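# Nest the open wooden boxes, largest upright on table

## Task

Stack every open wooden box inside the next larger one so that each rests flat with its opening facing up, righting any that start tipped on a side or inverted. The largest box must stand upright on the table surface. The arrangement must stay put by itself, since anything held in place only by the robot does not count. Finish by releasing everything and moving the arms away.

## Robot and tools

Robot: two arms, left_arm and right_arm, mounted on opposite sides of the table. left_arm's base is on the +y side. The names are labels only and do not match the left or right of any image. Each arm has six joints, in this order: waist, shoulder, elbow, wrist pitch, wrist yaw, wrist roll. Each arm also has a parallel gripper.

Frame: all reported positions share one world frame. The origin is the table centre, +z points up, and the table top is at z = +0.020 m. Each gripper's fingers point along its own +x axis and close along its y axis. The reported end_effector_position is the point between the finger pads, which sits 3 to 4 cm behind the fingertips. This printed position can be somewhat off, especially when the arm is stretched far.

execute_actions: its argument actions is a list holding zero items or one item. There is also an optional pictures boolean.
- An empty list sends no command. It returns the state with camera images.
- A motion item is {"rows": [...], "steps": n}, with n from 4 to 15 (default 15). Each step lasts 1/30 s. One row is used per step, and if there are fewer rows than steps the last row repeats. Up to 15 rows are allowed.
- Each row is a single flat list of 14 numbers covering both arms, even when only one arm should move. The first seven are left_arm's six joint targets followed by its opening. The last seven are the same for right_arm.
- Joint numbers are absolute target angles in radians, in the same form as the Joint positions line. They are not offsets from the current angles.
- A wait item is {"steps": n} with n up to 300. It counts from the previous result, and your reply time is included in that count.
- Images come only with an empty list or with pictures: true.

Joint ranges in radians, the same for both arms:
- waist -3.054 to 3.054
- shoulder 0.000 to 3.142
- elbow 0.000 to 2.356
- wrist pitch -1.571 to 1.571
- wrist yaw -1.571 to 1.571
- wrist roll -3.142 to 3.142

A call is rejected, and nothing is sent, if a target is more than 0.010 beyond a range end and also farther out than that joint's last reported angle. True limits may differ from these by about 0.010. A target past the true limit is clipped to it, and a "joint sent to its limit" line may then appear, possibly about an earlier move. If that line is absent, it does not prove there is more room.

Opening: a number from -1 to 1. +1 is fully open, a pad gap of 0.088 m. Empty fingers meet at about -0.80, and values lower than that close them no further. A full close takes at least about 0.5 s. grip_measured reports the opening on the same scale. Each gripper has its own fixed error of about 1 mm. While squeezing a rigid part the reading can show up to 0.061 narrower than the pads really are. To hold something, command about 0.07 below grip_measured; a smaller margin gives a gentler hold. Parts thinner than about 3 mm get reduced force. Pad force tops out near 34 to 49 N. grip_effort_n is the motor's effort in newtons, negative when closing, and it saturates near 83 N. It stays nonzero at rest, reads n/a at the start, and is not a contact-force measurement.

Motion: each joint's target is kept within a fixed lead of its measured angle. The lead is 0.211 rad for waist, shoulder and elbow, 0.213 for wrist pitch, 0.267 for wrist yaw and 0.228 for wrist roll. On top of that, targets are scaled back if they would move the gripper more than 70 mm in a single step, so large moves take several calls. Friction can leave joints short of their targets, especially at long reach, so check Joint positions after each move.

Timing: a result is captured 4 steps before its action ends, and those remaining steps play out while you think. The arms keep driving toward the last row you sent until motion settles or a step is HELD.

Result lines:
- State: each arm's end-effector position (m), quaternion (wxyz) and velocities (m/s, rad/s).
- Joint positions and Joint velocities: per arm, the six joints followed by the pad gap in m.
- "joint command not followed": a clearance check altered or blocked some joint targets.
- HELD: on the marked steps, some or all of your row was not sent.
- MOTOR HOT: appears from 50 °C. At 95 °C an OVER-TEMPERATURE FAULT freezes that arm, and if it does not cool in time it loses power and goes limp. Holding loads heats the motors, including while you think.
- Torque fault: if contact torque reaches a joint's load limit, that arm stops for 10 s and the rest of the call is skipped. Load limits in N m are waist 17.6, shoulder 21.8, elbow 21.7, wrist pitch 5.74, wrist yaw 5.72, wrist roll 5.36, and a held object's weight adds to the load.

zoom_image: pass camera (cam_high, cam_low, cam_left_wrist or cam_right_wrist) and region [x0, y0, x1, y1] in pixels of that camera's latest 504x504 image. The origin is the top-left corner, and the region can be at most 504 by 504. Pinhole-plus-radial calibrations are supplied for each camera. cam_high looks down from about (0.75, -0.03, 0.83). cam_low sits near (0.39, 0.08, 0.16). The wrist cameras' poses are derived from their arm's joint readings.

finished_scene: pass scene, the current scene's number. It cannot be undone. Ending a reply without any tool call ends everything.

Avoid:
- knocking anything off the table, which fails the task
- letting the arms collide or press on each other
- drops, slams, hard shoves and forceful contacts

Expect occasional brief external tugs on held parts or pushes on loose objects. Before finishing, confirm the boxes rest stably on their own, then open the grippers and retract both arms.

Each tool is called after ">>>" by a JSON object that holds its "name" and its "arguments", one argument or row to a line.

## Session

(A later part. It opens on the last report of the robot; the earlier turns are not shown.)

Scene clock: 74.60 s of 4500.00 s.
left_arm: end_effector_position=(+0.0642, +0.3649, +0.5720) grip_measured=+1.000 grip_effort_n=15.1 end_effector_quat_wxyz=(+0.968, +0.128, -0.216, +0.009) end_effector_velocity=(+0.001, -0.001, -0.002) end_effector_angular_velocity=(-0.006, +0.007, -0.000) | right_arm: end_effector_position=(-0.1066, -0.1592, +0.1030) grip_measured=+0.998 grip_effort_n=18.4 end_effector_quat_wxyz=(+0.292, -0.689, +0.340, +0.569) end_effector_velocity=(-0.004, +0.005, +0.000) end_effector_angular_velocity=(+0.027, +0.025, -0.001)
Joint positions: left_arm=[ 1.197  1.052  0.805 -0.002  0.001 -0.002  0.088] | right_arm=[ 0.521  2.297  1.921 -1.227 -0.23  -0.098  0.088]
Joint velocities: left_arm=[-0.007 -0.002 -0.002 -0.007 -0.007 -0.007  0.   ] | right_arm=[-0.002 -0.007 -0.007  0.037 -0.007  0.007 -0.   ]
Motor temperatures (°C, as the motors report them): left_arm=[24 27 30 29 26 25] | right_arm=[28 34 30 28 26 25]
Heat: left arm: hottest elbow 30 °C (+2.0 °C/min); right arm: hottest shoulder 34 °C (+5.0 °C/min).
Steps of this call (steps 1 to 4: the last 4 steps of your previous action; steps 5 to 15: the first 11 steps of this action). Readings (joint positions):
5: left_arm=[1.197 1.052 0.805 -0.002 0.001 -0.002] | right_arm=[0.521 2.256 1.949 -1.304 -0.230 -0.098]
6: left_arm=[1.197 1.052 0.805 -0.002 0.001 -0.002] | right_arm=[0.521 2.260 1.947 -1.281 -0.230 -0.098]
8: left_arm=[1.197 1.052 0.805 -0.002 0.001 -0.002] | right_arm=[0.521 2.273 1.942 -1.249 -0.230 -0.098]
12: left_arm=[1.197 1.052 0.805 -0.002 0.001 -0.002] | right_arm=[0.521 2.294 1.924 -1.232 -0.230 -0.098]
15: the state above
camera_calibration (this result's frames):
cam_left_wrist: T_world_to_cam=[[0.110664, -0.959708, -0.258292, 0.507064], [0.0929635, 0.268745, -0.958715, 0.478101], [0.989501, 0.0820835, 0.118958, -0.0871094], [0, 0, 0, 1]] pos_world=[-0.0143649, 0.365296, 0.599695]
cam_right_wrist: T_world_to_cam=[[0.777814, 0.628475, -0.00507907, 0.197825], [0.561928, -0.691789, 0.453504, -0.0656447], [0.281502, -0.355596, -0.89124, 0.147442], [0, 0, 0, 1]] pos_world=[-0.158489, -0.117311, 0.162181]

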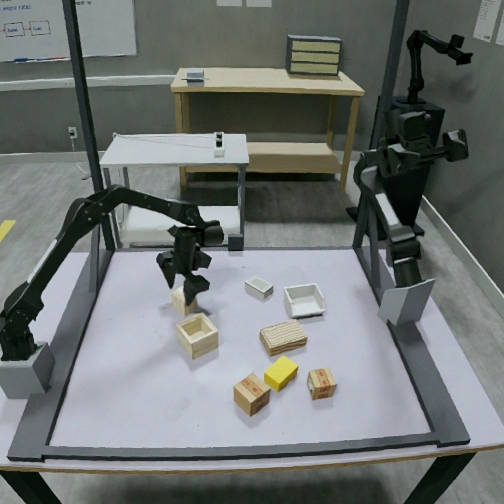

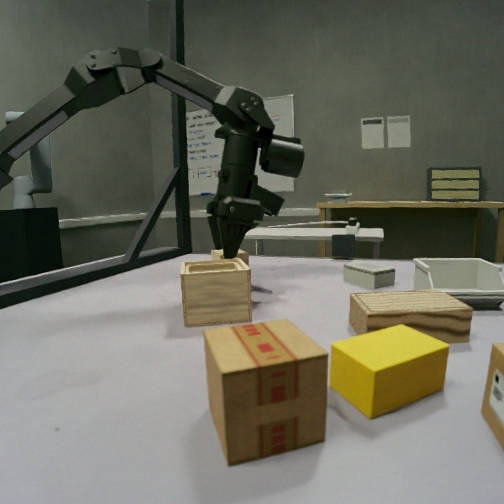

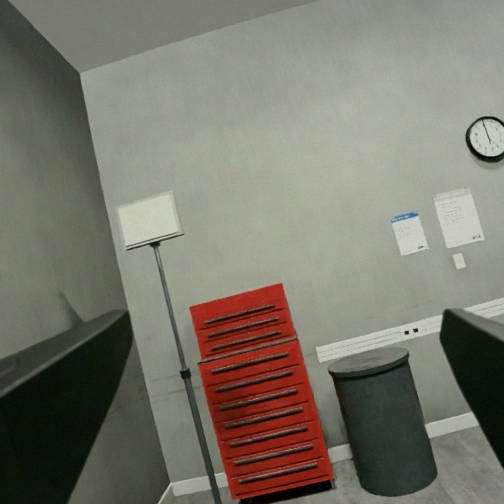

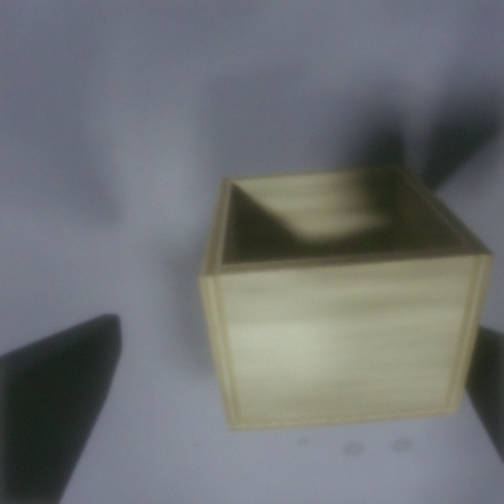

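>>> {"name": "execute_actions", "arguments": {
  "actions": [
    {"rows":[[1.2,1.0,0.8,0,0,0,1,0.482,2.305,1.915,-1.225,-0.234,-0.22,1]],"steps":15}
  ],
  "pictures": true
}}

Scene clock: 75.10 s of 4500.00 s.
left_arm: end_effector_position=(+0.0642, +0.3649, +0.5720) grip_measured=+1.000 grip_effort_n=15.1 end_effector_quat_wxyz=(+0.968, +0.128, -0.216, +0.009) end_effector_velocity=(+0.000, +0.001, -0.002) end_effector_angular_velocity=(-0.022, +0.007, -0.003) | right_arm: end_effector_position=(-0.0931, -0.1481, +0.1073) grip_measured=+0.998 grip_effort_n=18.4 end_effector_quat_wxyz=(+0.268, -0.696, +0.316, +0.586) end_effector_velocity=(+0.002, -0.003, -0.000) end_effector_angular_velocity=(-0.013, -0.006, +0.051)
Joint positions: left_arm=[ 1.197  1.052  0.805 -0.002  0.001 -0.002  0.088] | right_arm=[ 0.48   2.297  1.921 -1.223 -0.231 -0.213  0.088]
Joint velocities: left_arm=[-0.002 -0.002 -0.002 -0.007 -0.007 -0.022  0.   ] | right_arm=[ 0.002 -0.002 -0.007 -0.007  0.007 -0.051 -0.   ]
Motor temperatures (°C, as the motors report them): left_arm=[24 27 30 29 26 25] | right_arm=[28 35 30 28 26 25]
Heat: left arm: hottest elbow 30 °C (+2.0 °C/min); right arm: hottest shoulder 35 °C (+6.1 °C/min).
Steps of this call (steps 1 to 4: the last 4 steps of your previous action; steps 5 to 15: the first 11 steps of this action). Readings (joint positions):
5: left_arm=[1.197 1.052 0.805 -0.002 0.001 -0.002] | right_arm=[0.520 2.297 1.921 -1.223 -0.231 -0.116]
6: left_arm=[1.197 1.052 0.805 -0.002 0.001 -0.002] | right_arm=[0.517 2.297 1.921 -1.223 -0.231 -0.143]
8: left_arm=[1.197 1.052 0.805 -0.002 0.001 -0.002] | right_arm=[0.504 2.297 1.921 -1.223 -0.231 -0.177]
12: left_arm=[1.197 1.052 0.805 -0.002 0.001 -0.002] | right_arm=[0.482 2.297 1.921 -1.223 -0.231 -0.205]
15: the state above
camera_calibration (this result's frames):
cam_left_wrist: T_world_to_cam=[[0.110664, -0.959708, -0.258292, 0.507064], [0.0929635, 0.268745, -0.958715, 0.478101], [0.989501, 0.0820835, 0.118958, -0.0871094], [0, 0, 0, 1]] pos_world=[-0.0143649, 0.365296, 0.599695]
cam_right_wrist: T_world_to_cam=[[0.728951, 0.684336, -0.0177507, 0.185376], [0.619637, -0.648568, 0.442051, -0.0545394], [0.290999, -0.333232, -0.896814, 0.156274], [0, 0, 0, 1]] pos_world=[-0.146811, -0.110156, 0.167548]

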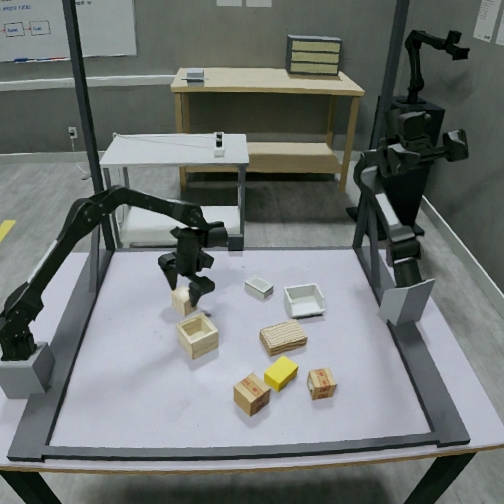

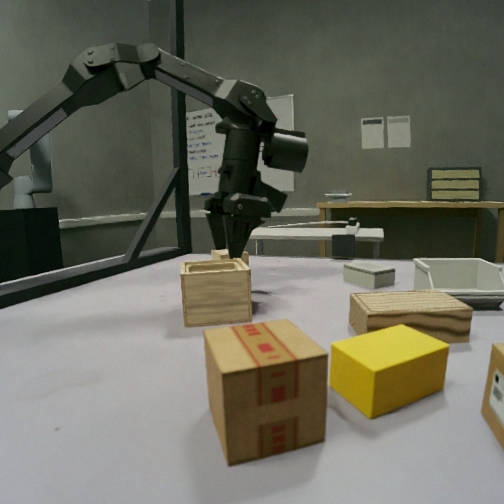

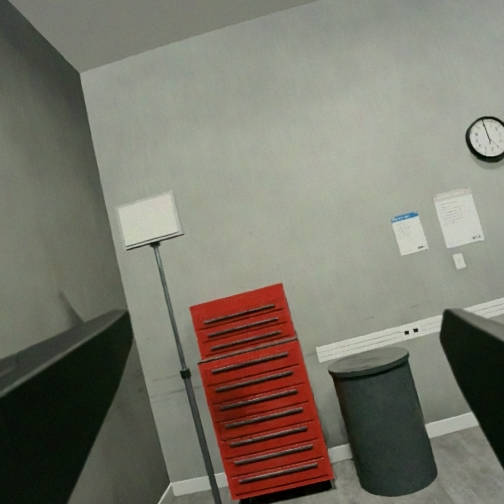

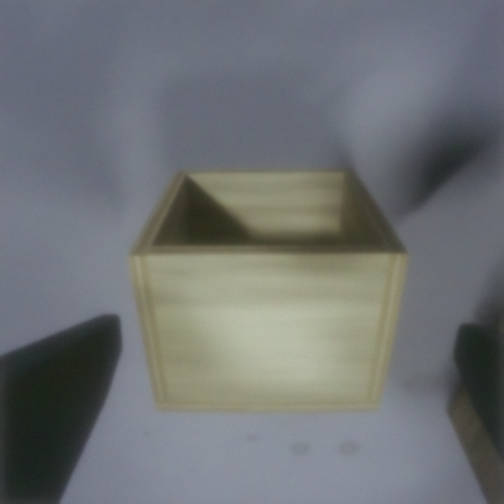

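Good; slight overshoot. Descend.

>>> {"name": "execute_actions", "arguments": {
  "actions": [
    {"rows":[[1.2,1.0,0.8,0,0,0,1,0.5,2.365,1.85,-1.1,-0.234,-0.2,1]],"steps":15}
  ],
  "pictures": true
}}

Scene clock: 75.60 s of 4500.00 s.
left_arm: end_effector_position=(+0.0642, +0.3649, +0.5720) grip_measured=+1.000 grip_effort_n=15.1 end_effector_quat_wxyz=(+0.968, +0.128, -0.216, +0.009) end_effector_velocity=(+0.002, +0.001, -0.003) end_effector_angular_velocity=(-0.009, +0.011, +0.004) | right_arm: end_effector_position=(-0.0896, -0.1485, +0.0669) grip_measured=+0.998 grip_effort_n=18.4 end_effector_quat_wxyz=(+0.264, -0.699, +0.316, +0.585) end_effector_velocity=(-0.009, +0.011, -0.002) end_effector_angular_velocity=(+0.049, +0.041, +0.025)
Joint positions: left_arm=[ 1.197  1.052  0.805 -0.002  0.001 -0.002  0.088] | right_arm=[ 0.498  2.354  1.859 -1.109 -0.231 -0.203  0.088]
Joint velocities: left_arm=[-0.002  0.002 -0.002 -0.007 -0.007 -0.007  0.   ] | right_arm=[ 0.002 -0.002 -0.002  0.066 -0.007 -0.007  0.   ]
Motor temperatures (°C, as the motors report them): left_arm=[24 27 30 29 26 25] | right_arm=[28 35 30 28 26 25]
Heat: left arm: hottest elbow 30 °C (+2.0 °C/min); right arm: hottest shoulder 35 °C (+6.0 °C/min).
Steps of this call (steps 1 to 4: the last 4 steps of your previous action; steps 5 to 15: the first 11 steps of this action). Readings (joint positions):
5: left_arm=[1.197 1.052 0.805 -0.002 0.001 -0.002] | right_arm=[0.481 2.300 1.916 -1.213 -0.231 -0.216]
6: left_arm=[1.197 1.052 0.805 -0.002 0.001 -0.002] | right_arm=[0.482 2.302 1.906 -1.180 -0.231 -0.213]
8: left_arm=[1.197 1.052 0.805 -0.002 0.001 -0.002] | right_arm=[0.488 2.318 1.892 -1.141 -0.231 -0.208]
12: left_arm=[1.197 1.052 0.805 -0.002 0.001 -0.002] | right_arm=[0.497 2.350 1.864 -1.117 -0.231 -0.204]
15: the state above
camera_calibration (this result's frames):
cam_left_wrist: T_world_to_cam=[[0.110664, -0.959708, -0.258292, 0.507064], [0.0929635, 0.268745, -0.958715, 0.478101], [0.989501, 0.0820835, 0.118958, -0.0871094], [0, 0, 0, 1]] pos_world=[-0.0143649, 0.365296, 0.599695]
cam_right_wrist: T_world_to_cam=[[0.724466, 0.689009, -0.0203894, 0.182836], [0.622307, -0.641037, 0.449228, -0.0381979], [0.296452, -0.338139, -0.893185, 0.118344], [0, 0, 0, 1]] pos_world=[-0.143771, -0.110445, 0.12659]

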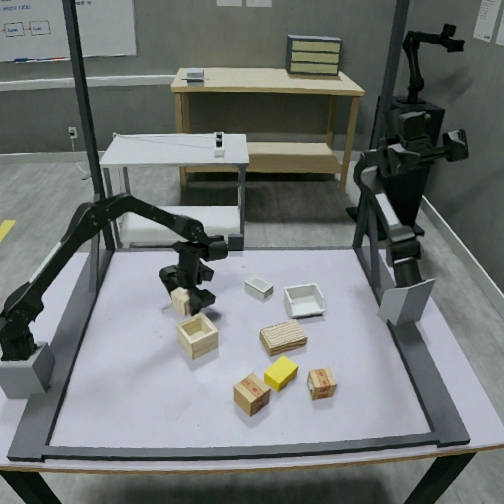

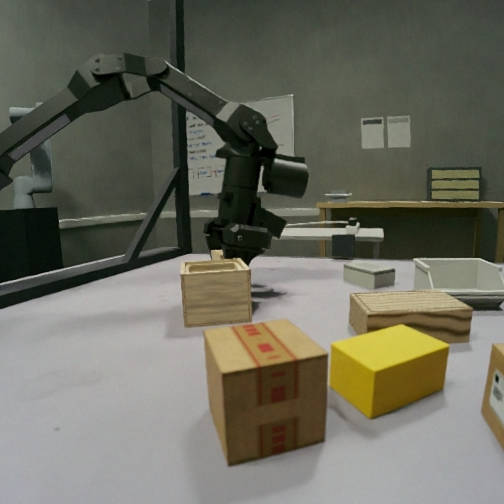

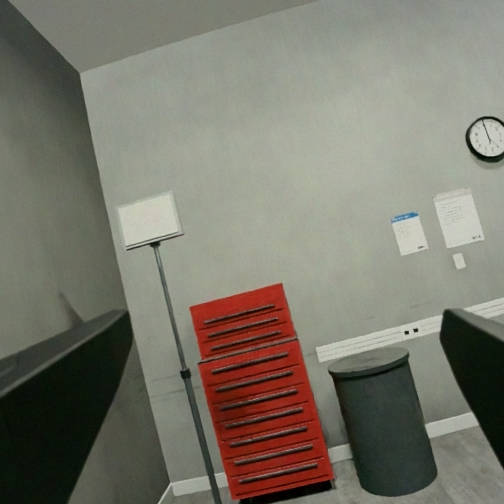

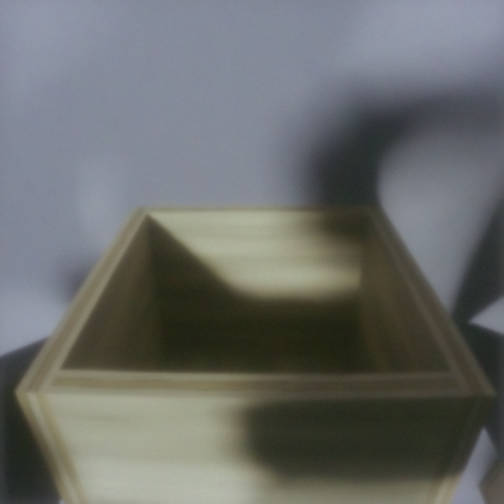

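>>> {"name": "execute_actions", "arguments": {
  "actions": [
    {"rows":[[1.2,1.0,0.8,0,0,0,1,0.5,2.36,1.855,-1.105,-0.234,-0.2,0.28]],"steps":15}
  ]
}}

>>> {"name": "execute_actions", "arguments": {
  "actions": [
    {"rows":[[1.2,1.0,0.8,0,0,0,1,0.5,2.0,1.85,-1.1,-0.2,-0.15,0.28]],"steps":15}
  ]
}}

>>> {"name": "execute_actions", "arguments": {
  "actions": [
    {"rows":[[1.2,1.0,0.8,0,0,0,1,0.55,1.6,1.3,-0.2,-0.1,0.1,0.28]],"steps":15}
  ]
}}

>>> {"name": "execute_actions", "arguments": {
  "actions": [
    {"rows":[[1.2,1.0,0.8,0,0,0,1,0.6,1.6,0.8,0.8,-0.02,0.26,0.28]],"steps":15}
  ]
}}

>>> {"name": "execute_actions", "arguments": {
  "actions": [
    {"rows":[[1.2,1.0,0.8,0,0,0,1,0.6,1.75,0.56,1.1,-0.02,0.26,0.28]],"steps":15}
  ]
}}

>>> {"name": "execute_actions", "arguments": {
  "actions": [
    {"rows":[[1.2,1.0,0.8,0,0,0,1,0.6,2.14,0.56,1.36,-0.02,0.26,0.28]],"steps":15}
  ]
}}

>>> {"name": "execute_actions", "arguments": {
  "actions": [
    {"rows":[[1.2,1.0,0.8,0,0,0,1,0.6,2.22,0.56,1.45,-0.02,0.26,0.28]],"steps":15}
  ],
  "pictures": true
}}

Scene clock: 76.27 s of 4500.00 s.
left_arm: end_effector_position=(+0.0642, +0.3649, +0.5720) grip_measured=+1.000 grip_effort_n=15.1 end_effector_quat_wxyz=(+0.968, +0.128, -0.216, +0.009) end_effector_velocity=(+0.000, +0.001, -0.002) end_effector_angular_velocity=(+0.005, +0.006, +0.009) | right_arm: end_effector_position=(-0.0902, -0.1475, +0.0667) grip_measured=+0.341 grip_effort_n=-83.5 end_effector_quat_wxyz=(+0.265, -0.698, +0.315, +0.586) end_effector_velocity=(-0.003, +0.001, -0.001) end_effector_angular_velocity=(+0.003, +0.009, -0.004)
Joint positions: left_arm=[ 1.197  1.052  0.805 -0.002  0.001 -0.002  0.088] | right_arm=[ 0.498  2.354  1.859 -1.103 -0.232 -0.202  0.056]
Joint velocities: left_arm=[-0.002 -0.002 -0.002 -0.007 -0.007  0.007  0.   ] | right_arm=[ 0.002  0.002  0.002  0.007 -0.007  0.007  0.   ]
Motor temperatures (°C, as the motors report them): left_arm=[24 27 30 29 26 25] | right_arm=[28 35 30 28 26 25]
Heat: left arm: hottest elbow 30 °C (+2.0 °C/min); right arm: hottest shoulder 35 °C (+6.1 °C/min).
Steps of this call (steps 1 to 4: the last 4 steps of your previous action; steps 5 to 9: the robot went on to your last target; steps 10 to 20: the first 11 steps of this action). Readings (joint positions):
10: left_arm=[1.197 1.052 0.805 -0.002 0.001 -0.002] | right_arm=[0.498 2.354 1.859 -1.102 -0.231 -0.202]
11: left_arm=[1.197 1.052 0.805 -0.002 0.001 -0.002] | right_arm=[0.498 2.354 1.859 -1.102 -0.231 -0.202]
13: left_arm=[1.197 1.052 0.805 -0.002 0.001 -0.002] | right_arm=[0.498 2.354 1.859 -1.102 -0.232 -0.202]
17: left_arm=[1.197 1.052 0.805 -0.002 0.001 -0.002] | right_arm=[0.498 2.354 1.859 -1.103 -0.232 -0.202]
20: the state above

Scene clock: 76.77 s of 4500.00 s.
left_arm: end_effector_position=(+0.0642, +0.3649, +0.5720) grip_measured=+1.000 grip_effort_n=15.1 end_effector_quat_wxyz=(+0.968, +0.128, -0.216, +0.009) end_effector_velocity=(-0.001, -0.001, -0.002) end_effector_angular_velocity=(-0.005, +0.003, -0.002) | right_arm: end_effector_position=(-0.1302, -0.1420, +0.1940) grip_measured=+0.341 grip_effort_n=-83.5 end_effector_quat_wxyz=(+0.323, -0.618, +0.239, +0.675) end_effector_velocity=(-0.085, -0.008, +0.290) end_effector_angular_velocity=(+0.604, +0.376, +0.166)
Joint positions: left_arm=[ 1.197  1.052  0.805 -0.002  0.001 -0.002  0.088] | right_arm=[ 0.498  2.039  1.852 -1.101 -0.209 -0.156  0.056]
Joint velocities: left_arm=[-0.007 -0.007 -0.002 -0.007 -0.007 -0.007  0.   ] | right_arm=[-0.002 -0.628  0.1    0.007  0.007  0.022  0.   ]
Motor temperatures (°C, as the motors report them): left_arm=[24 27 30 29 26 25] | right_arm=[28 35 30 28 26 25]
Heat: left arm: hottest elbow 30 °C (+2.0 °C/min); right arm: hottest shoulder 35 °C (+6.0 °C/min).
Steps of this call (steps 1 to 4: the last 4 steps of your previous action; steps 5 to 15: the first 11 steps of this action). Readings (joint positions):
5: left_arm=[1.197 1.052 0.805 -0.002 0.001 -0.002] | right_arm=[0.498 2.342 1.859 -1.102 -0.231 -0.196]
6: left_arm=[1.197 1.052 0.805 -0.002 0.001 -0.002] | right_arm=[0.498 2.326 1.852 -1.104 -0.226 -0.187]
8: left_arm=[1.197 1.052 0.805 -0.002 0.001 -0.002] | right_arm=[0.498 2.274 1.847 -1.106 -0.219 -0.175]
12: left_arm=[1.197 1.052 0.805 -0.002 0.001 -0.002] | right_arm=[0.498 2.127 1.847 -1.101 -0.212 -0.162]
15: the state above

Scene clock: 77.27 s of 4500.00 s.
left_arm: end_effector_position=(+0.0642, +0.3649, +0.5720) grip_measured=+1.000 grip_effort_n=15.1 end_effector_quat_wxyz=(+0.968, +0.128, -0.216, +0.009) end_effector_velocity=(-0.001, -0.002, +0.000) end_effector_angular_velocity=(+0.012, -0.005, -0.007) | right_arm: end_effector_position=(-0.1500, -0.1598, +0.2625) grip_measured=+0.341 grip_effort_n=-83.5 end_effector_quat_wxyz=(+0.434, -0.431, +0.167, +0.773) end_effector_velocity=(-0.041, +0.063, +0.014) end_effector_angular_velocity=(+0.718, +0.541, +0.147)
Joint positions: left_arm=[ 1.197  1.052  0.805 -0.002  0.001 -0.002  0.088] | right_arm=[ 0.549  1.618  1.399 -0.573 -0.11   0.086  0.056]
Joint velocities: left_arm=[-0.002 -0.002 -0.002  0.007  0.007  0.007  0.   ] | right_arm=[-0.007 -0.276 -0.745  1.385  0.022  0.081 -0.   ]
Motor temperatures (°C, as the motors report them): left_arm=[24 27 30 29 26 25] | right_arm=[28 35 30 28 26 25]
Heat: left arm: hottest elbow 30 °C (+2.0 °C/min); right arm: hottest shoulder 35 °C (+6.1 °C/min).
Steps of this call (steps 1 to 4: the last 4 steps of your previous action; steps 5 to 15: the first 11 steps of this action). Readings (joint positions):
5: left_arm=[1.197 1.052 0.805 -0.002 0.001 -0.002] | right_arm=[0.501 1.982 1.836 -1.066 -0.194 -0.119]
6: left_arm=[1.197 1.052 0.805 -0.002 0.001 -0.002] | right_arm=[0.507 1.951 1.782 -1.008 -0.164 -0.064]
8: left_arm=[1.197 1.052 0.805 -0.002 0.001 -0.002] | right_arm=[0.525 1.872 1.680 -0.922 -0.138 0.009]
12: left_arm=[1.197 1.052 0.805 -0.002 0.001 -0.002] | right_arm=[0.547 1.692 1.501 -0.721 -0.118 0.070]
15: the state above

Scene clock: 77.77 s of 4500.00 s.
left_arm: end_effector_position=(+0.0642, +0.3649, +0.5720) grip_measured=+1.000 grip_effort_n=15.1 end_effector_quat_wxyz=(+0.968, +0.128, -0.216, +0.009) end_effector_velocity=(-0.001, +0.000, -0.000) end_effector_angular_velocity=(-0.008, +0.001, +0.002) | right_arm: end_effector_position=(-0.1312, -0.1656, +0.1823) grip_measured=+0.341 grip_effort_n=-83.5 end_effector_quat_wxyz=(+0.476, -0.311, +0.159, +0.807) end_effector_velocity=(+0.067, -0.025, -0.114) end_effector_angular_velocity=(+0.308, +0.257, +0.031)
Joint positions: left_arm=[ 1.197  1.052  0.805 -0.002  0.001 -0.002  0.088] | right_arm=[ 0.597  1.596  0.877  0.16  -0.029  0.251  0.056]
Joint velocities: left_arm=[-0.002 -0.002  0.002 -0.007 -0.007 -0.007  0.   ] | right_arm=[-0.007  0.071 -0.828  1.297  0.037  0.051 -0.   ]
Motor temperatures (°C, as the motors report them): left_arm=[24 27 30 29 26 25] | right_arm=[28 35 30 28 26 25]
Heat: left arm: hottest elbow 30 °C (+2.0 °C/min); right arm: hottest shoulder 35 °C (+6.0 °C/min).
Steps of this call (steps 1 to 4: the last 4 steps of your previous action; steps 5 to 15: the first 11 steps of this action). Readings (joint positions):
5: left_arm=[1.197 1.052 0.805 -0.002 0.001 -0.002] | right_arm=[0.551 1.613 1.306 -0.323 -0.095 0.119]
6: left_arm=[1.197 1.052 0.805 -0.002 0.001 -0.002] | right_arm=[0.559 1.605 1.269 -0.262 -0.073 0.156]
8: left_arm=[1.197 1.052 0.805 -0.002 0.001 -0.002] | right_arm=[0.577 1.592 1.185 -0.169 -0.053 0.202]
12: left_arm=[1.197 1.052 0.805 -0.002 0.001 -0.002] | right_arm=[0.596 1.594 0.995 0.022 -0.035 0.241]
15: the state above

Scene clock: 78.27 s of 4500.00 s.
left_arm: end_effector_position=(+0.0642, +0.3649, +0.5720) grip_measured=+1.000 grip_effort_n=15.1 end_effector_quat_wxyz=(+0.968, +0.128, -0.216, +0.009) end_effector_velocity=(+0.002, +0.004, -0.004) end_effector_angular_velocity=(-0.003, +0.016, +0.026) | right_arm: end_effector_position=(-0.1086, -0.1759, +0.1393) grip_measured=+0.341 grip_effort_n=-83.5 end_effector_quat_wxyz=(+0.470, -0.221, +0.116, +0.847) end_effector_velocity=(-0.138, +0.072, +0.263) end_effector_angular_velocity=(+1.120, +0.864, +0.353)
Joint positions: left_arm=[ 1.197  1.052  0.805 -0.002  0.001 -0.002  0.088] | right_arm=[ 0.597  1.744  0.572  0.83  -0.025  0.257  0.056]
Joint velocities: left_arm=[-0.002 -0.002 -0.002 -0.022 -0.022  0.007  0.   ] | right_arm=[-0.002 -0.007 -0.066  1.516  0.007 -0.007 -0.   ]
Motor temperatures (°C, as the motors report them): left_arm=[24 27 30 29 26 25] | right_arm=[28 35 30 28 26 25]
Heat: left arm: hottest elbow 30 °C (+2.0 °C/min); right arm: hottest shoulder 35 °C (+6.1 °C/min).
Steps of this call (steps 1 to 4: the last 4 steps of your previous action; steps 5 to 15: the first 11 steps of this action). Readings (joint positions):
5: left_arm=[1.197 1.052 0.805 -0.002 0.001 -0.002] | right_arm=[0.597 1.607 0.812 0.405 -0.026 0.256]
6: left_arm=[1.197 1.052 0.805 -0.002 0.001 -0.002] | right_arm=[0.597 1.614 0.796 0.453 -0.026 0.256]
8: left_arm=[1.197 1.052 0.805 -0.002 0.001 -0.002] | right_arm=[0.597 1.642 0.743 0.519 -0.026 0.256]
12: left_arm=[1.197 1.052 0.805 -0.002 0.001 -0.002] | right_arm=[0.597 1.726 0.607 0.685 -0.026 0.257]
15: the state above

Scene clock: 78.77 s of 4500.00 s.
left_arm: end_effector_position=(+0.0642, +0.3649, +0.5720) grip_measured=+1.000 grip_effort_n=15.1 end_effector_quat_wxyz=(+0.968, +0.128, -0.216, +0.009) end_effector_velocity=(+0.002, -0.001, -0.003) end_effector_angular_velocity=(-0.016, +0.015, -0.014) | right_arm: end_effector_position=(-0.1016, -0.1653, +0.0913) grip_measured=+0.341 grip_effort_n=-83.5 end_effector_quat_wxyz=(+0.462, -0.167, +0.090, +0.866) end_effector_velocity=(+0.016, -0.003, -0.043) end_effector_angular_velocity=(-0.013, +0.008, +0.009)
Joint positions: left_arm=[ 1.197  1.052  0.805 -0.002  0.001 -0.002  0.088] | right_arm=[ 0.597  2.109  0.561  1.332 -0.025  0.258  0.056]
Joint velocities: left_arm=[-0.002  0.002 -0.002 -0.007  0.007 -0.022  0.   ] | right_arm=[-0.007  0.227 -0.002  0.227 -0.022  0.007 -0.   ]
Motor temperatures (°C, as the motors report them): left_arm=[24 27 30 29 26 25] | right_arm=[28 35 30 28 26 25]
Heat: left arm: hottest elbow 30 °C (+2.0 °C/min); right arm: hottest shoulder 35 °C (+6.0 °C/min).
Steps of this call (steps 1 to 4: the last 4 steps of your previous action; steps 5 to 15: the first 11 steps of this action). Readings (joint positions):
5: left_arm=[1.197 1.052 0.805 -0.002 0.001 -0.002] | right_arm=[0.597 1.762 0.571 1.054 -0.025 0.258]
6: left_arm=[1.197 1.052 0.805 -0.002 0.001 -0.002] | right_arm=[0.597 1.799 0.574 1.121 -0.025 0.258]
8: left_arm=[1.197 1.052 0.805 -0.002 0.001 -0.002] | right_arm=[0.597 1.889 0.578 1.205 -0.025 0.258]
12: left_arm=[1.197 1.052 0.805 -0.002 0.001 -0.002] | right_arm=[0.597 2.058 0.568 1.302 -0.025 0.258]
15: the state above

Scene clock: 79.27 s of 4500.00 s.
left_arm: end_effector_position=(+0.0642, +0.3649, +0.5720) grip_measured=+1.000 grip_effort_n=15.1 end_effector_quat_wxyz=(+0.968, +0.128, -0.216, +0.009) end_effector_velocity=(+0.000, +0.002, -0.002) end_effector_angular_velocity=(-0.012, +0.005, +0.007) | right_arm: end_effector_position=(-0.0960, -0.1663, +0.0766) grip_measured=+0.341 grip_effort_n=-83.5 end_effector_quat_wxyz=(+0.461, -0.160, +0.086, +0.868) end_effector_velocity=(+0.003, -0.000, -0.000) end_effector_angular_velocity=(+0.025, -0.011, +0.002)
Joint positions: left_arm=[ 1.197  1.052  0.805 -0.002  0.001 -0.002  0.088] | right_arm=[ 0.597  2.205  0.562  1.444 -0.025  0.258  0.056]
Joint velocities: left_arm=[ 0.002 -0.002 -0.002 -0.007 -0.007 -0.007  0.   ] | right_arm=[-0.002  0.017 -0.007  0.037  0.007 -0.022 -0.   ]
Motor temperatures (°C, as the motors report them): left_arm=[24 27 30 29 26 25] | right_arm=[28 35 30 28 26 25]
Heat: left arm: hottest elbow 30 °C (+2.0 °C/min); right arm: hottest shoulder 35 °C (+6.1 °C/min).
Steps of this call (steps 1 to 4: the last 4 steps of your previous action; steps 5 to 15: the first 11 steps of this action). Readings (joint positions):
5: left_arm=[1.197 1.052 0.805 -0.002 0.001 -0.002] | right_arm=[0.597 2.130 0.561 1.366 -0.025 0.258]
6: left_arm=[1.197 1.052 0.805 -0.002 0.001 -0.002] | right_arm=[0.597 2.147 0.561 1.396 -0.025 0.258]
8: left_arm=[1.197 1.052 0.805 -0.002 0.001 -0.002] | right_arm=[0.597 2.176 0.562 1.413 -0.025 0.258]
12: left_arm=[1.197 1.052 0.805 -0.002 0.001 -0.002] | right_arm=[0.597 2.204 0.562 1.436 -0.025 0.258]
15: the state above
camera_calibration (this result's frames):
cam_left_wrist: T_world_to_cam=[[0.110664, -0.959708, -0.258292, 0.507064], [0.0929635, 0.268745, -0.958715, 0.478101], [0.989501, 0.0820835, 0.118958, -0.0871094], [0, 0, 0, 1]] pos_world=[-0.0143649, 0.365296, 0.599695]
cam_right_wrist: T_world_to_cam=[[0.812507, 0.582088, 0.0317175, 0.186708], [0.375498, -0.48097, -0.792256, 0.048081], [-0.445907, 0.655623, -0.609365, 0.195184], [0, 0, 0, 1]] pos_world=[-0.0827225, -0.213522, 0.151109]

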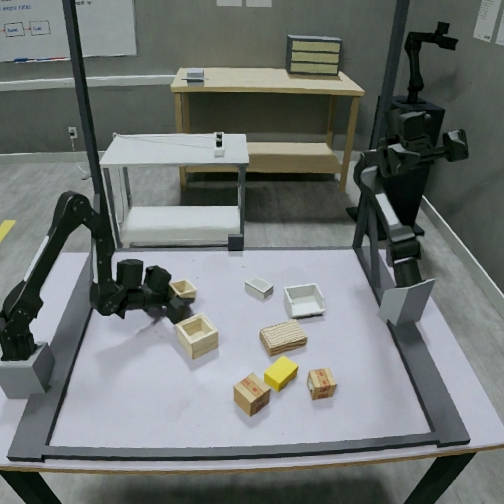

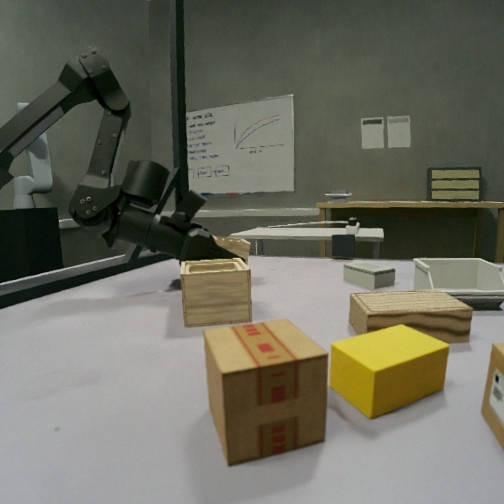

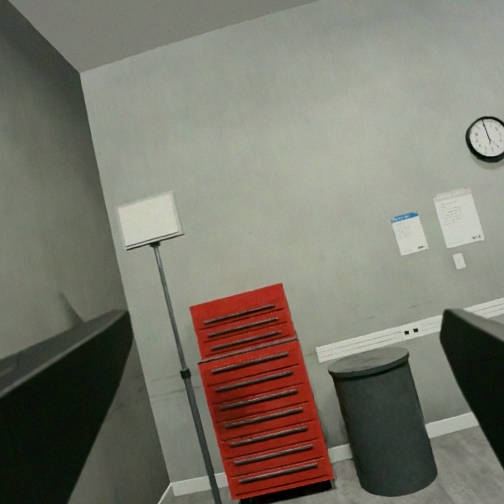

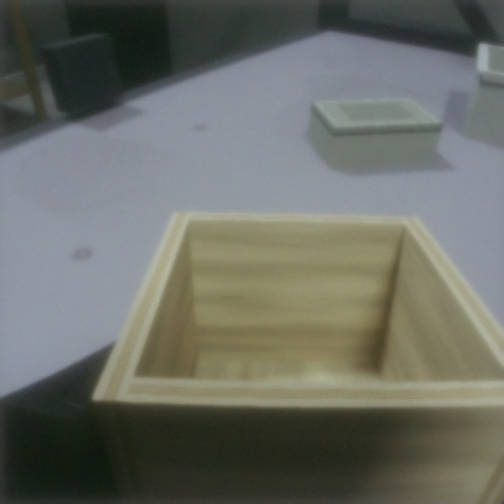

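>>> {"name": "execute_actions", "arguments": {
  "actions": [
    {"rows":[[1.2,1.0,0.8,0,0,0,1,0.6,2.27,0.56,1.51,-0.02,0.26,0.28]],"steps":15}
  ]
}}

>>> {"name": "execute_actions", "arguments": {
  "actions": [
    {"rows":[[1.2,1.0,0.8,0,0,0,1,0.6,2.3,0.56,1.545,-0.02,0.26,0.28]],"steps":12}
  ],
  "pictures": true
}}

Scene clock: 79.77 s of 4500.00 s.
left_arm: end_effector_position=(+0.0642, +0.3649, +0.5720) grip_measured=+1.000 grip_effort_n=15.6 end_effector_quat_wxyz=(+0.968, +0.128, -0.216, +0.009) end_effector_velocity=(-0.000, -0.000, +0.002) end_effector_angular_velocity=(-0.021, -0.008, -0.006) | right_arm: end_effector_position=(-0.0928, -0.1676, +0.0691) grip_measured=+0.341 grip_effort_n=-83.5 end_effector_quat_wxyz=(+0.460, -0.156, +0.084, +0.870) end_effector_velocity=(+0.000, -0.002, -0.004) end_effector_angular_velocity=(-0.005, -0.009, +0.010)
Joint positions: left_arm=[ 1.197  1.052  0.805 -0.002  0.001 -0.002  0.088] | right_arm=[ 0.597  2.257  0.562  1.505 -0.025  0.258  0.056]
Joint velocities: left_arm=[-0.002  0.002  0.002  0.007 -0.007 -0.022  0.   ] | right_arm=[ 0.002  0.012 -0.002  0.007 -0.007 -0.007 -0.   ]
Motor temperatures (°C, as the motors report them): left_arm=[24 27 30 29 26 25] | right_arm=[28 35 30 28 26 25]
Heat: left arm: hottest elbow 30 °C (+2.0 °C/min); right arm: hottest shoulder 35 °C (+6.0 °C/min).
Steps of this call (steps 1 to 4: the last 4 steps of your previous action; steps 5 to 15: the first 11 steps of this action). Readings (joint positions):
5: left_arm=[1.197 1.052 0.805 -0.002 0.001 -0.002] | right_arm=[0.597 2.213 0.562 1.455 -0.025 0.258]
6: left_arm=[1.197 1.052 0.805 -0.002 0.001 -0.002] | right_arm=[0.597 2.223 0.562 1.475 -0.025 0.258]
8: left_arm=[1.197 1.052 0.805 -0.002 0.001 -0.002] | right_arm=[0.597 2.239 0.562 1.485 -0.025 0.258]
12: left_arm=[1.197 1.052 0.805 -0.002 0.001 -0.002] | right_arm=[0.597 2.256 0.562 1.500 -0.025 0.258]
15: the state above

Scene clock: 80.17 s of 4500.00 s.
left_arm: end_effector_position=(+0.0642, +0.3649, +0.5720) grip_measured=+1.000 grip_effort_n=15.1 end_effector_quat_wxyz=(+0.968, +0.128, -0.216, +0.009) end_effector_velocity=(-0.003, +0.000, -0.001) end_effector_angular_velocity=(-0.008, -0.003, +0.001) | right_arm: end_effector_position=(-0.0905, -0.1686, +0.0643) grip_measured=+0.341 grip_effort_n=-83.5 end_effector_quat_wxyz=(+0.460, -0.155, +0.084, +0.870) end_effector_velocity=(+0.001, +0.001, +0.003) end_effector_angular_velocity=(+0.032, -0.005, +0.004)
Joint positions: left_arm=[ 1.197  1.052  0.805 -0.002  0.001 -0.002  0.088] | right_arm=[ 0.597  2.287  0.562  1.538 -0.025  0.258  0.056]
Joint velocities: left_arm=[-0.002 -0.012 -0.002 -0.007 -0.007 -0.007  0.   ] | right_arm=[-0.002  0.012 -0.002  0.037  0.007 -0.022 -0.   ]
Motor temperatures (°C, as the motors report them): left_arm=[24 27 30 29 26 25] | right_arm=[28 35 30 28 26 25]
Heat: left arm: hottest elbow 30 °C (+2.0 °C/min); right arm: hottest shoulder 35 °C (+6.1 °C/min).
Steps of this call (steps 1 to 4: the last 4 steps of your previous action; steps 5 to 12: the first 8 steps of this action). Readings (joint positions):
5: left_arm=[1.197 1.052 0.805 -0.002 0.001 -0.002] | right_arm=[0.597 2.262 0.562 1.512 -0.025 0.258]
6: left_arm=[1.197 1.052 0.805 -0.002 0.001 -0.002] | right_arm=[0.597 2.267 0.562 1.524 -0.025 0.258]
8: left_arm=[1.197 1.052 0.805 -0.002 0.001 -0.002] | right_arm=[0.597 2.277 0.562 1.530 -0.025 0.258]
12: the state above
camera_calibration (this result's frames):
cam_left_wrist: T_world_to_cam=[[0.110664, -0.959708, -0.258292, 0.507064], [0.0929635, 0.268745, -0.958715, 0.478101], [0.989501, 0.0820835, 0.118958, -0.0871094], [0, 0, 0, 1]] pos_world=[-0.0143649, 0.365296, 0.599695]
cam_right_wrist: T_world_to_cam=[[0.810683, 0.584657, 0.0311386, 0.184243], [0.371019, -0.471856, -0.79981, 0.036763], [-0.452922, 0.659945, -0.599445, 0.191123], [0, 0, 0, 1]] pos_world=[-0.0764386, -0.216503, 0.138234]

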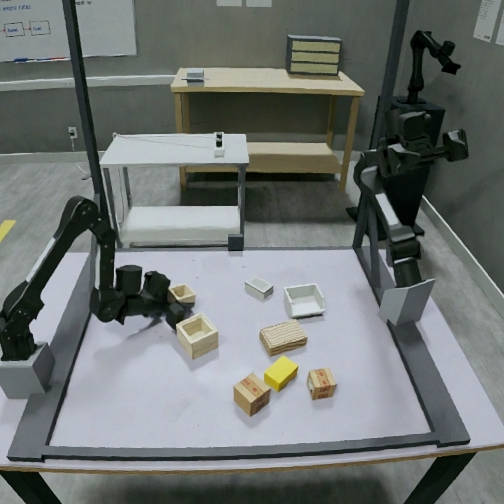

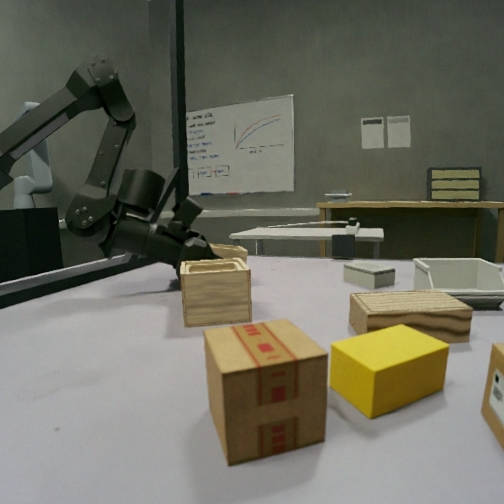

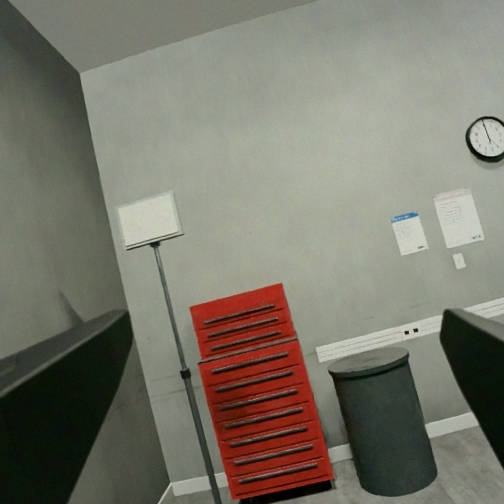

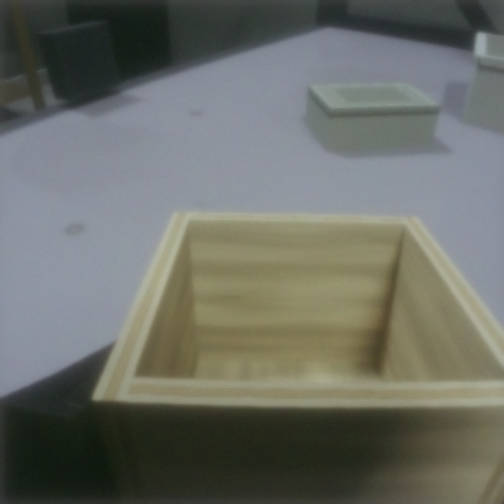

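Release and retreat.

>>> {"name": "execute_actions", "arguments": {
  "actions": [
    {"rows":[[1.2,1.0,0.8,0,0,0,1,0.6,2.3,0.56,1.545,-0.02,0.26,0.42],[1.2,1.0,0.8,0,0,0,1,0.6,2.3,0.56,1.545,-0.02,0.26,0.5],[1.2,1.0,0.8,0,0,0,1,0.6,2.3,0.56,1.545,-0.02,0.26,0.6],[1.2,1.0,0.8,0,0,0,1,0.6,2.3,0.56,1.545,-0.02,0.26,0.7],[1.2,1.0,0.8,0,0,0,1,0.6,2.3,0.56,1.545,-0.02,0.26,0.9]],"steps":15}
  ]
}}

>>> {"name": "execute_actions", "arguments": {
  "actions": [
    {"rows":[[1.2,1.0,0.8,0,0,0,1,0.6,1.8,0.56,1.2,-0.02,0.26,1]],"steps":15}
  ]
}}

>>> {"name": "execute_actions", "arguments": {
  "actions": [
    {"rows":[[1.2,1.0,0.8,0,0,0,1,0.55,1.6,1.2,0.2,-0.1,0.1,-0.1]],"steps":15}
  ]
}}

>>> {"name": "execute_actions", "arguments": {
  "actions": [
    {"rows":[[1.2,1.0,0.8,0,0,0,1,0.5,1.9,1.8,-0.9,-0.24,-0.1,-0.1]],"steps":15}
  ]
}}

>>> {"name": "execute_actions", "arguments": {
  "actions": [
    {"rows":[[1.2,1.0,0.8,0,0,0,1,0.5,2.2,1.9,-1.13,-0.24,-0.1,-0.1]],"steps":15}
  ]
}}

>>> {"name": "execute_actions", "arguments": {
  "actions": [
    {"rows":[[1.2,1.0,0.8,0,0,0,1,0.5,2.2,1.9,-1.13,-0.24,-0.1,-0.1]],"steps":15}
  ],
  "pictures": true
}}

Scene clock: 80.80 s of 4500.00 s.
left_arm: end_effector_position=(+0.0642, +0.3649, +0.5720) grip_measured=+1.000 grip_effort_n=15.1 end_effector_quat_wxyz=(+0.968, +0.128, -0.216, +0.009) end_effector_velocity=(+0.002, -0.001, -0.003) end_effector_angular_velocity=(-0.002, +0.005, -0.011) | right_arm: end_effector_position=(-0.0906, -0.1685, +0.0647) grip_measured=+0.839 grip_effort_n=18.8 end_effector_quat_wxyz=(+0.460, -0.154, +0.083, +0.871) end_effector_velocity=(+0.001, -0.001, -0.001) end_effector_angular_velocity=(-0.008, -0.007, +0.014)
Joint positions: left_arm=[ 1.197  1.052  0.805 -0.002  0.001 -0.002  0.088] | right_arm=[ 0.597  2.289  0.562  1.544 -0.025  0.258  0.08 ]
Joint velocities: left_arm=[-0.002 -0.002 -0.012  0.007  0.007 -0.007  0.   ] | right_arm=[-0.007 -0.002 -0.002 -0.007 -0.022 -0.007  0.025]
Motor temperatures (°C, as the motors report them): left_arm=[24 27 30 29 26 25] | right_arm=[28 35 30 28 26 25]
Heat: left arm: hottest elbow 30 °C (+2.0 °C/min); right arm: hottest shoulder 35 °C (+6.0 °C/min).
Steps of this call (steps 1 to 4: the last 4 steps of your previous action; steps 5 to 8: the robot went on to your last target; steps 9 to 19: the first 11 steps of this action). Readings (joint positions):
9: left_arm=[1.197 1.052 0.805 -0.002 0.001 -0.002] | right_arm=[0.597 2.289 0.562 1.542 -0.025 0.258]
10: left_arm=[1.197 1.052 0.805 -0.002 0.001 -0.002] | right_arm=[0.597 2.289 0.562 1.542 -0.025 0.258]
12: left_arm=[1.197 1.052 0.805 -0.002 0.001 -0.002] | right_arm=[0.597 2.289 0.562 1.543 -0.025 0.258]
16: left_arm=[1.197 1.052 0.805 -0.002 0.001 -0.002] | right_arm=[0.597 2.289 0.562 1.544 -0.025 0.258]
19: the state above

Scene clock: 81.30 s of 4500.00 s.
left_arm: end_effector_position=(+0.0642, +0.3649, +0.5720) grip_measured=+1.000 grip_effort_n=15.1 end_effector_quat_wxyz=(+0.968, +0.128, -0.216, +0.009) end_effector_velocity=(+0.000, +0.000, -0.002) end_effector_angular_velocity=(+0.008, +0.008, +0.000) | right_arm: end_effector_position=(-0.1282, -0.1644, +0.1717) grip_measured=+0.992 grip_effort_n=18.4 end_effector_quat_wxyz=(+0.450, -0.101, +0.057, +0.885) end_effector_velocity=(-0.079, +0.000, +0.262) end_effector_angular_velocity=(+0.461, +0.366, +0.132)
Joint positions: left_arm=[ 1.197  1.052  0.805 -0.002  0.001 -0.002  0.088] | right_arm=[ 0.597  1.854  0.561  1.232 -0.025  0.258  0.088]
Joint velocities: left_arm=[ 0.002 -0.002 -0.002 -0.007  0.007  0.007  0.   ] | right_arm=[-0.007 -0.667  0.076 -0.139  0.007  0.007  0.002]
Motor temperatures (°C, as the motors report them): left_arm=[24 27 30 29 26 25] | right_arm=[28 35 30 28 26 25]
Heat: left arm: hottest elbow 30 °C (+2.0 °C/min); right arm: hottest shoulder 35 °C (+6.1 °C/min).
Steps of this call (steps 1 to 4: the last 4 steps of your previous action; steps 5 to 15: the first 11 steps of this action). Readings (joint positions):
5: left_arm=[1.197 1.052 0.805 -0.002 0.001 -0.002] | right_arm=[0.597 2.271 0.562 1.517 -0.025 0.258]
6: left_arm=[1.197 1.052 0.805 -0.002 0.001 -0.002] | right_arm=[0.597 2.235 0.559 1.446 -0.025 0.258]
8: left_arm=[1.197 1.052 0.805 -0.002 0.001 -0.002] | right_arm=[0.597 2.147 0.557 1.359 -0.025 0.258]
12: left_arm=[1.197 1.052 0.805 -0.002 0.001 -0.002] | right_arm=[0.597 1.956 0.557 1.250 -0.025 0.258]
15: the state above

Scene clock: 81.80 s of 4500.00 s.
left_arm: end_effector_position=(+0.0642, +0.3649, +0.5720) grip_measured=+1.000 grip_effort_n=15.6 end_effector_quat_wxyz=(+0.968, +0.128, -0.216, +0.009) end_effector_velocity=(+0.001, +0.001, -0.001) end_effector_angular_velocity=(+0.005, +0.006, +0.009) | right_arm: end_effector_position=(-0.1871, -0.1276, +0.3068) grip_measured=-0.033 grip_effort_n=-10.9 end_effector_quat_wxyz=(+0.423, -0.070, -0.038, +0.902) end_effector_velocity=(-0.182, +0.108, +0.376) end_effector_angular_velocity=(+0.253, -0.027, +0.093)
Joint positions: left_arm=[ 1.197  1.052  0.805 -0.002  0.001 -0.002  0.088] | right_arm=[ 0.557  1.632  0.916  0.803 -0.085  0.119  0.037]
Joint velocities: left_arm=[-0.002  0.002  0.002 -0.007 -0.007  0.007  0.   ] | right_arm=[-0.051 -0.212  1.424 -1.443 -0.081 -0.168 -0.036]
Motor temperatures (°C, as the motors report them): left_arm=[24 27 30 29 26 25] | right_arm=[28 35 30 29 26 25]
Heat: left arm: hottest elbow 30 °C (+2.0 °C/min); right arm: hottest shoulder 35 °C (+6.0 °C/min).
Steps of this call (steps 1 to 4: the last 4 steps of your previous action; steps 5 to 15: the first 11 steps of this action). Readings (joint positions):
5: left_arm=[1.197 1.052 0.805 -0.002 0.001 -0.002] | right_arm=[0.596 1.807 0.571 1.188 -0.027 0.247]
6: left_arm=[1.197 1.052 0.805 -0.002 0.001 -0.002] | right_arm=[0.592 1.790 0.587 1.143 -0.035 0.226]
8: left_arm=[1.197 1.052 0.805 -0.002 0.001 -0.002] | right_arm=[0.581 1.749 0.635 1.089 -0.050 0.192]
12: left_arm=[1.197 1.052 0.805 -0.002 0.001 -0.002] | right_arm=[0.564 1.664 0.781 0.945 -0.074 0.142]
15: the state above

Scene clock: 82.30 s of 4500.00 s.
left_arm: end_effector_position=(+0.0642, +0.3649, +0.5720) grip_measured=+1.000 grip_effort_n=15.1 end_effector_quat_wxyz=(+0.968, +0.128, -0.216, +0.009) end_effector_velocity=(-0.001, -0.002, +0.000) end_effector_angular_velocity=(+0.009, -0.007, +0.002) | right_arm: end_effector_position=(-0.2316, -0.0495, +0.3117) grip_measured=-0.096 grip_effort_n=-15.1 end_effector_quat_wxyz=(+0.381, -0.246, -0.036, +0.890) end_effector_velocity=(-0.088, +0.016, +0.220) end_effector_angular_velocity=(-0.185, -0.182, +0.009)
Joint positions: left_arm=[ 1.197  1.052  0.805 -0.002  0.001 -0.002  0.088] | right_arm=[ 0.501  1.894  1.589  0.07  -0.227 -0.089  0.034]
Joint velocities: left_arm=[-0.007 -0.002 -0.002  0.007 -0.007  0.007  0.   ] | right_arm=[-0.002  0.085  1.267 -1.443 -0.051 -0.081 -0.   ]
Motor temperatures (°C, as the motors report them): left_arm=[24 27 30 29 26 25] | right_arm=[28 35 30 29 26 25]
Heat: left arm: hottest elbow 30 °C (+2.0 °C/min); right arm: hottest shoulder 35 °C (+6.1 °C/min).
Steps of this call (steps 1 to 4: the last 4 steps of your previous action; steps 5 to 15: the first 11 steps of this action). Readings (joint positions):
5: left_arm=[1.197 1.052 0.805 -0.002 0.001 -0.002] | right_arm=[0.549 1.627 1.137 0.568 -0.112 0.077]
6: left_arm=[1.197 1.052 0.805 -0.002 0.001 -0.002] | right_arm=[0.541 1.654 1.193 0.532 -0.149 0.031]
8: left_arm=[1.197 1.052 0.805 -0.002 0.001 -0.002] | right_arm=[0.524 1.731 1.304 0.435 -0.185 -0.025]
12: left_arm=[1.197 1.052 0.805 -0.002 0.001 -0.002] | right_arm=[0.504 1.862 1.471 0.223 -0.217 -0.075]
15: the state above

Scene clock: 82.80 s of 4500.00 s.
left_arm: end_effector_position=(+0.0642, +0.3649, +0.5720) grip_measured=+1.000 grip_effort_n=15.1 end_effector_quat_wxyz=(+0.968, +0.128, -0.216, +0.009) end_effector_velocity=(-0.001, +0.000, -0.001) end_effector_angular_velocity=(-0.008, +0.001, +0.002) | right_arm: end_effector_position=(-0.2056, -0.0433, +0.2133) grip_measured=-0.097 grip_effort_n=-14.7 end_effector_quat_wxyz=(+0.368, -0.427, +0.106, +0.819) end_effector_velocity=(+0.227, -0.105, -0.499) end_effector_angular_velocity=(-1.622, -1.031, -0.510)
Joint positions: left_arm=[ 1.197  1.052  0.805 -0.002  0.001 -0.002  0.088] | right_arm=[ 0.501  2.118  1.869 -0.472 -0.236 -0.097  0.034]
Joint velocities: left_arm=[-0.002 -0.007 -0.002 -0.007 -0.007 -0.007  0.   ] | right_arm=[-0.002  0.667  0.149 -1.473 -0.007 -0.007 -0.   ]
Motor temperatures (°C, as the motors report them): left_arm=[24 27 30 29 26 25] | right_arm=[28 35 30 29 26 25]
Heat: left arm: hottest elbow 30 °C (+2.0 °C/min); right arm: hottest shoulder 35 °C (+6.0 °C/min).
Steps of this call (steps 1 to 4: the last 4 steps of your previous action; steps 5 to 15: the first 11 steps of this action). Readings (joint positions):
5: left_arm=[1.197 1.052 0.805 -0.002 0.001 -0.002] | right_arm=[0.501 1.897 1.771 -0.156 -0.235 -0.096]
6: left_arm=[1.197 1.052 0.805 -0.002 0.001 -0.002] | right_arm=[0.501 1.913 1.806 -0.181 -0.236 -0.096]
8: left_arm=[1.197 1.052 0.805 -0.002 0.001 -0.002] | right_arm=[0.501 1.952 1.848 -0.239 -0.236 -0.096]
12: left_arm=[1.197 1.052 0.805 -0.002 0.001 -0.002] | right_arm=[0.501 2.046 1.860 -0.352 -0.236 -0.096]
15: the state above

Scene clock: 83.30 s of 4500.00 s.
left_arm: end_effector_position=(+0.0642, +0.3649, +0.5720) grip_measured=+1.000 grip_effort_n=15.1 end_effector_quat_wxyz=(+0.968, +0.128, -0.216, +0.009) end_effector_velocity=(-0.001, -0.000, +0.001) end_effector_angular_velocity=(-0.008, -0.008, -0.000) | right_arm: end_effector_position=(-0.1249, -0.1340, +0.1409) grip_measured=-0.097 grip_effort_n=-14.7 end_effector_quat_wxyz=(+0.321, -0.632, +0.293, +0.641) end_effector_velocity=(+0.036, -0.058, -0.004) end_effector_angular_velocity=(-0.272, -0.148, -0.063)
Joint positions: left_arm=[ 1.197  1.052  0.805 -0.002  0.001 -0.002  0.088] | right_arm=[ 0.501  2.187  1.889 -1.092 -0.236 -0.098  0.034]
Joint velocities: left_arm=[-0.002 -0.002 -0.002  0.007 -0.007 -0.007  0.   ] | right_arm=[-0.002  0.002 -0.002 -0.315 -0.022 -0.022  0.   ]
Motor temperatures (°C, as the motors report them): left_arm=[24 27 30 29 26 25] | right_arm=[28 35 30 29 26 25]
Heat: left arm: hottest elbow 30 °C (+2.0 °C/min); right arm: hottest shoulder 35 °C (+6.1 °C/min).
Steps of this call (steps 1 to 4: the last 4 steps of your previous action; steps 5 to 15: the first 11 steps of this action). Readings (joint positions):
5: left_arm=[1.197 1.052 0.805 -0.002 0.001 -0.002] | right_arm=[0.501 2.182 1.875 -0.723 -0.236 -0.097]
6: left_arm=[1.197 1.052 0.805 -0.002 0.001 -0.002] | right_arm=[0.501 2.186 1.876 -0.772 -0.236 -0.098]
8: left_arm=[1.197 1.052 0.805 -0.002 0.001 -0.002] | right_arm=[0.501 2.187 1.880 -0.870 -0.236 -0.098]
12: left_arm=[1.197 1.052 0.805 -0.002 0.001 -0.002] | right_arm=[0.501 2.187 1.889 -1.042 -0.236 -0.098]
15: the state above
camera_calibration (this result's frames):
cam_left_wrist: T_world_to_cam=[[0.110664, -0.959708, -0.258292, 0.507064], [0.0929635, 0.268745, -0.958715, 0.478101], [0.989501, 0.0820835, 0.118958, -0.0871094], [0, 0, 0, 1]] pos_world=[-0.0143649, 0.365296, 0.599695]
cam_right_wrist: T_world_to_cam=[[0.755764, 0.654598, 0.0179194, 0.193857], [0.629023, -0.733301, 0.258068, -0.0247892], [0.182071, -0.183767, -0.965961, 0.21649], [0, 0, 0, 1]] pos_world=[-0.170334, -0.105293, 0.212044]

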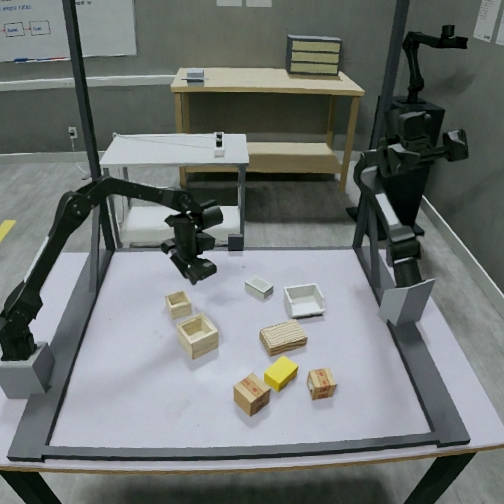

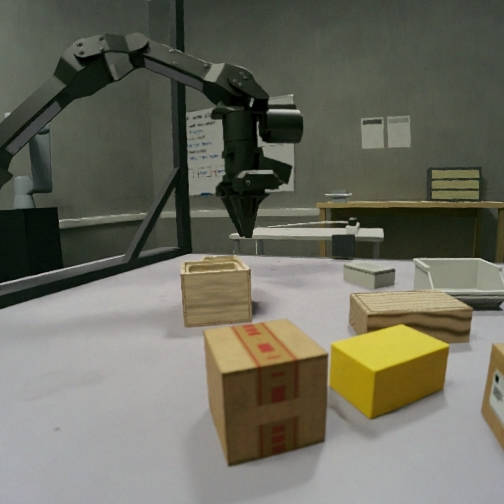

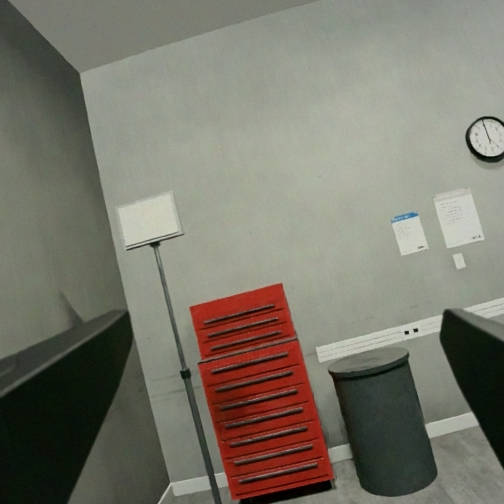

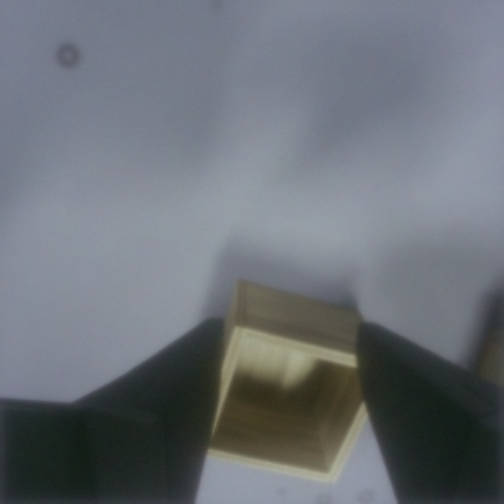

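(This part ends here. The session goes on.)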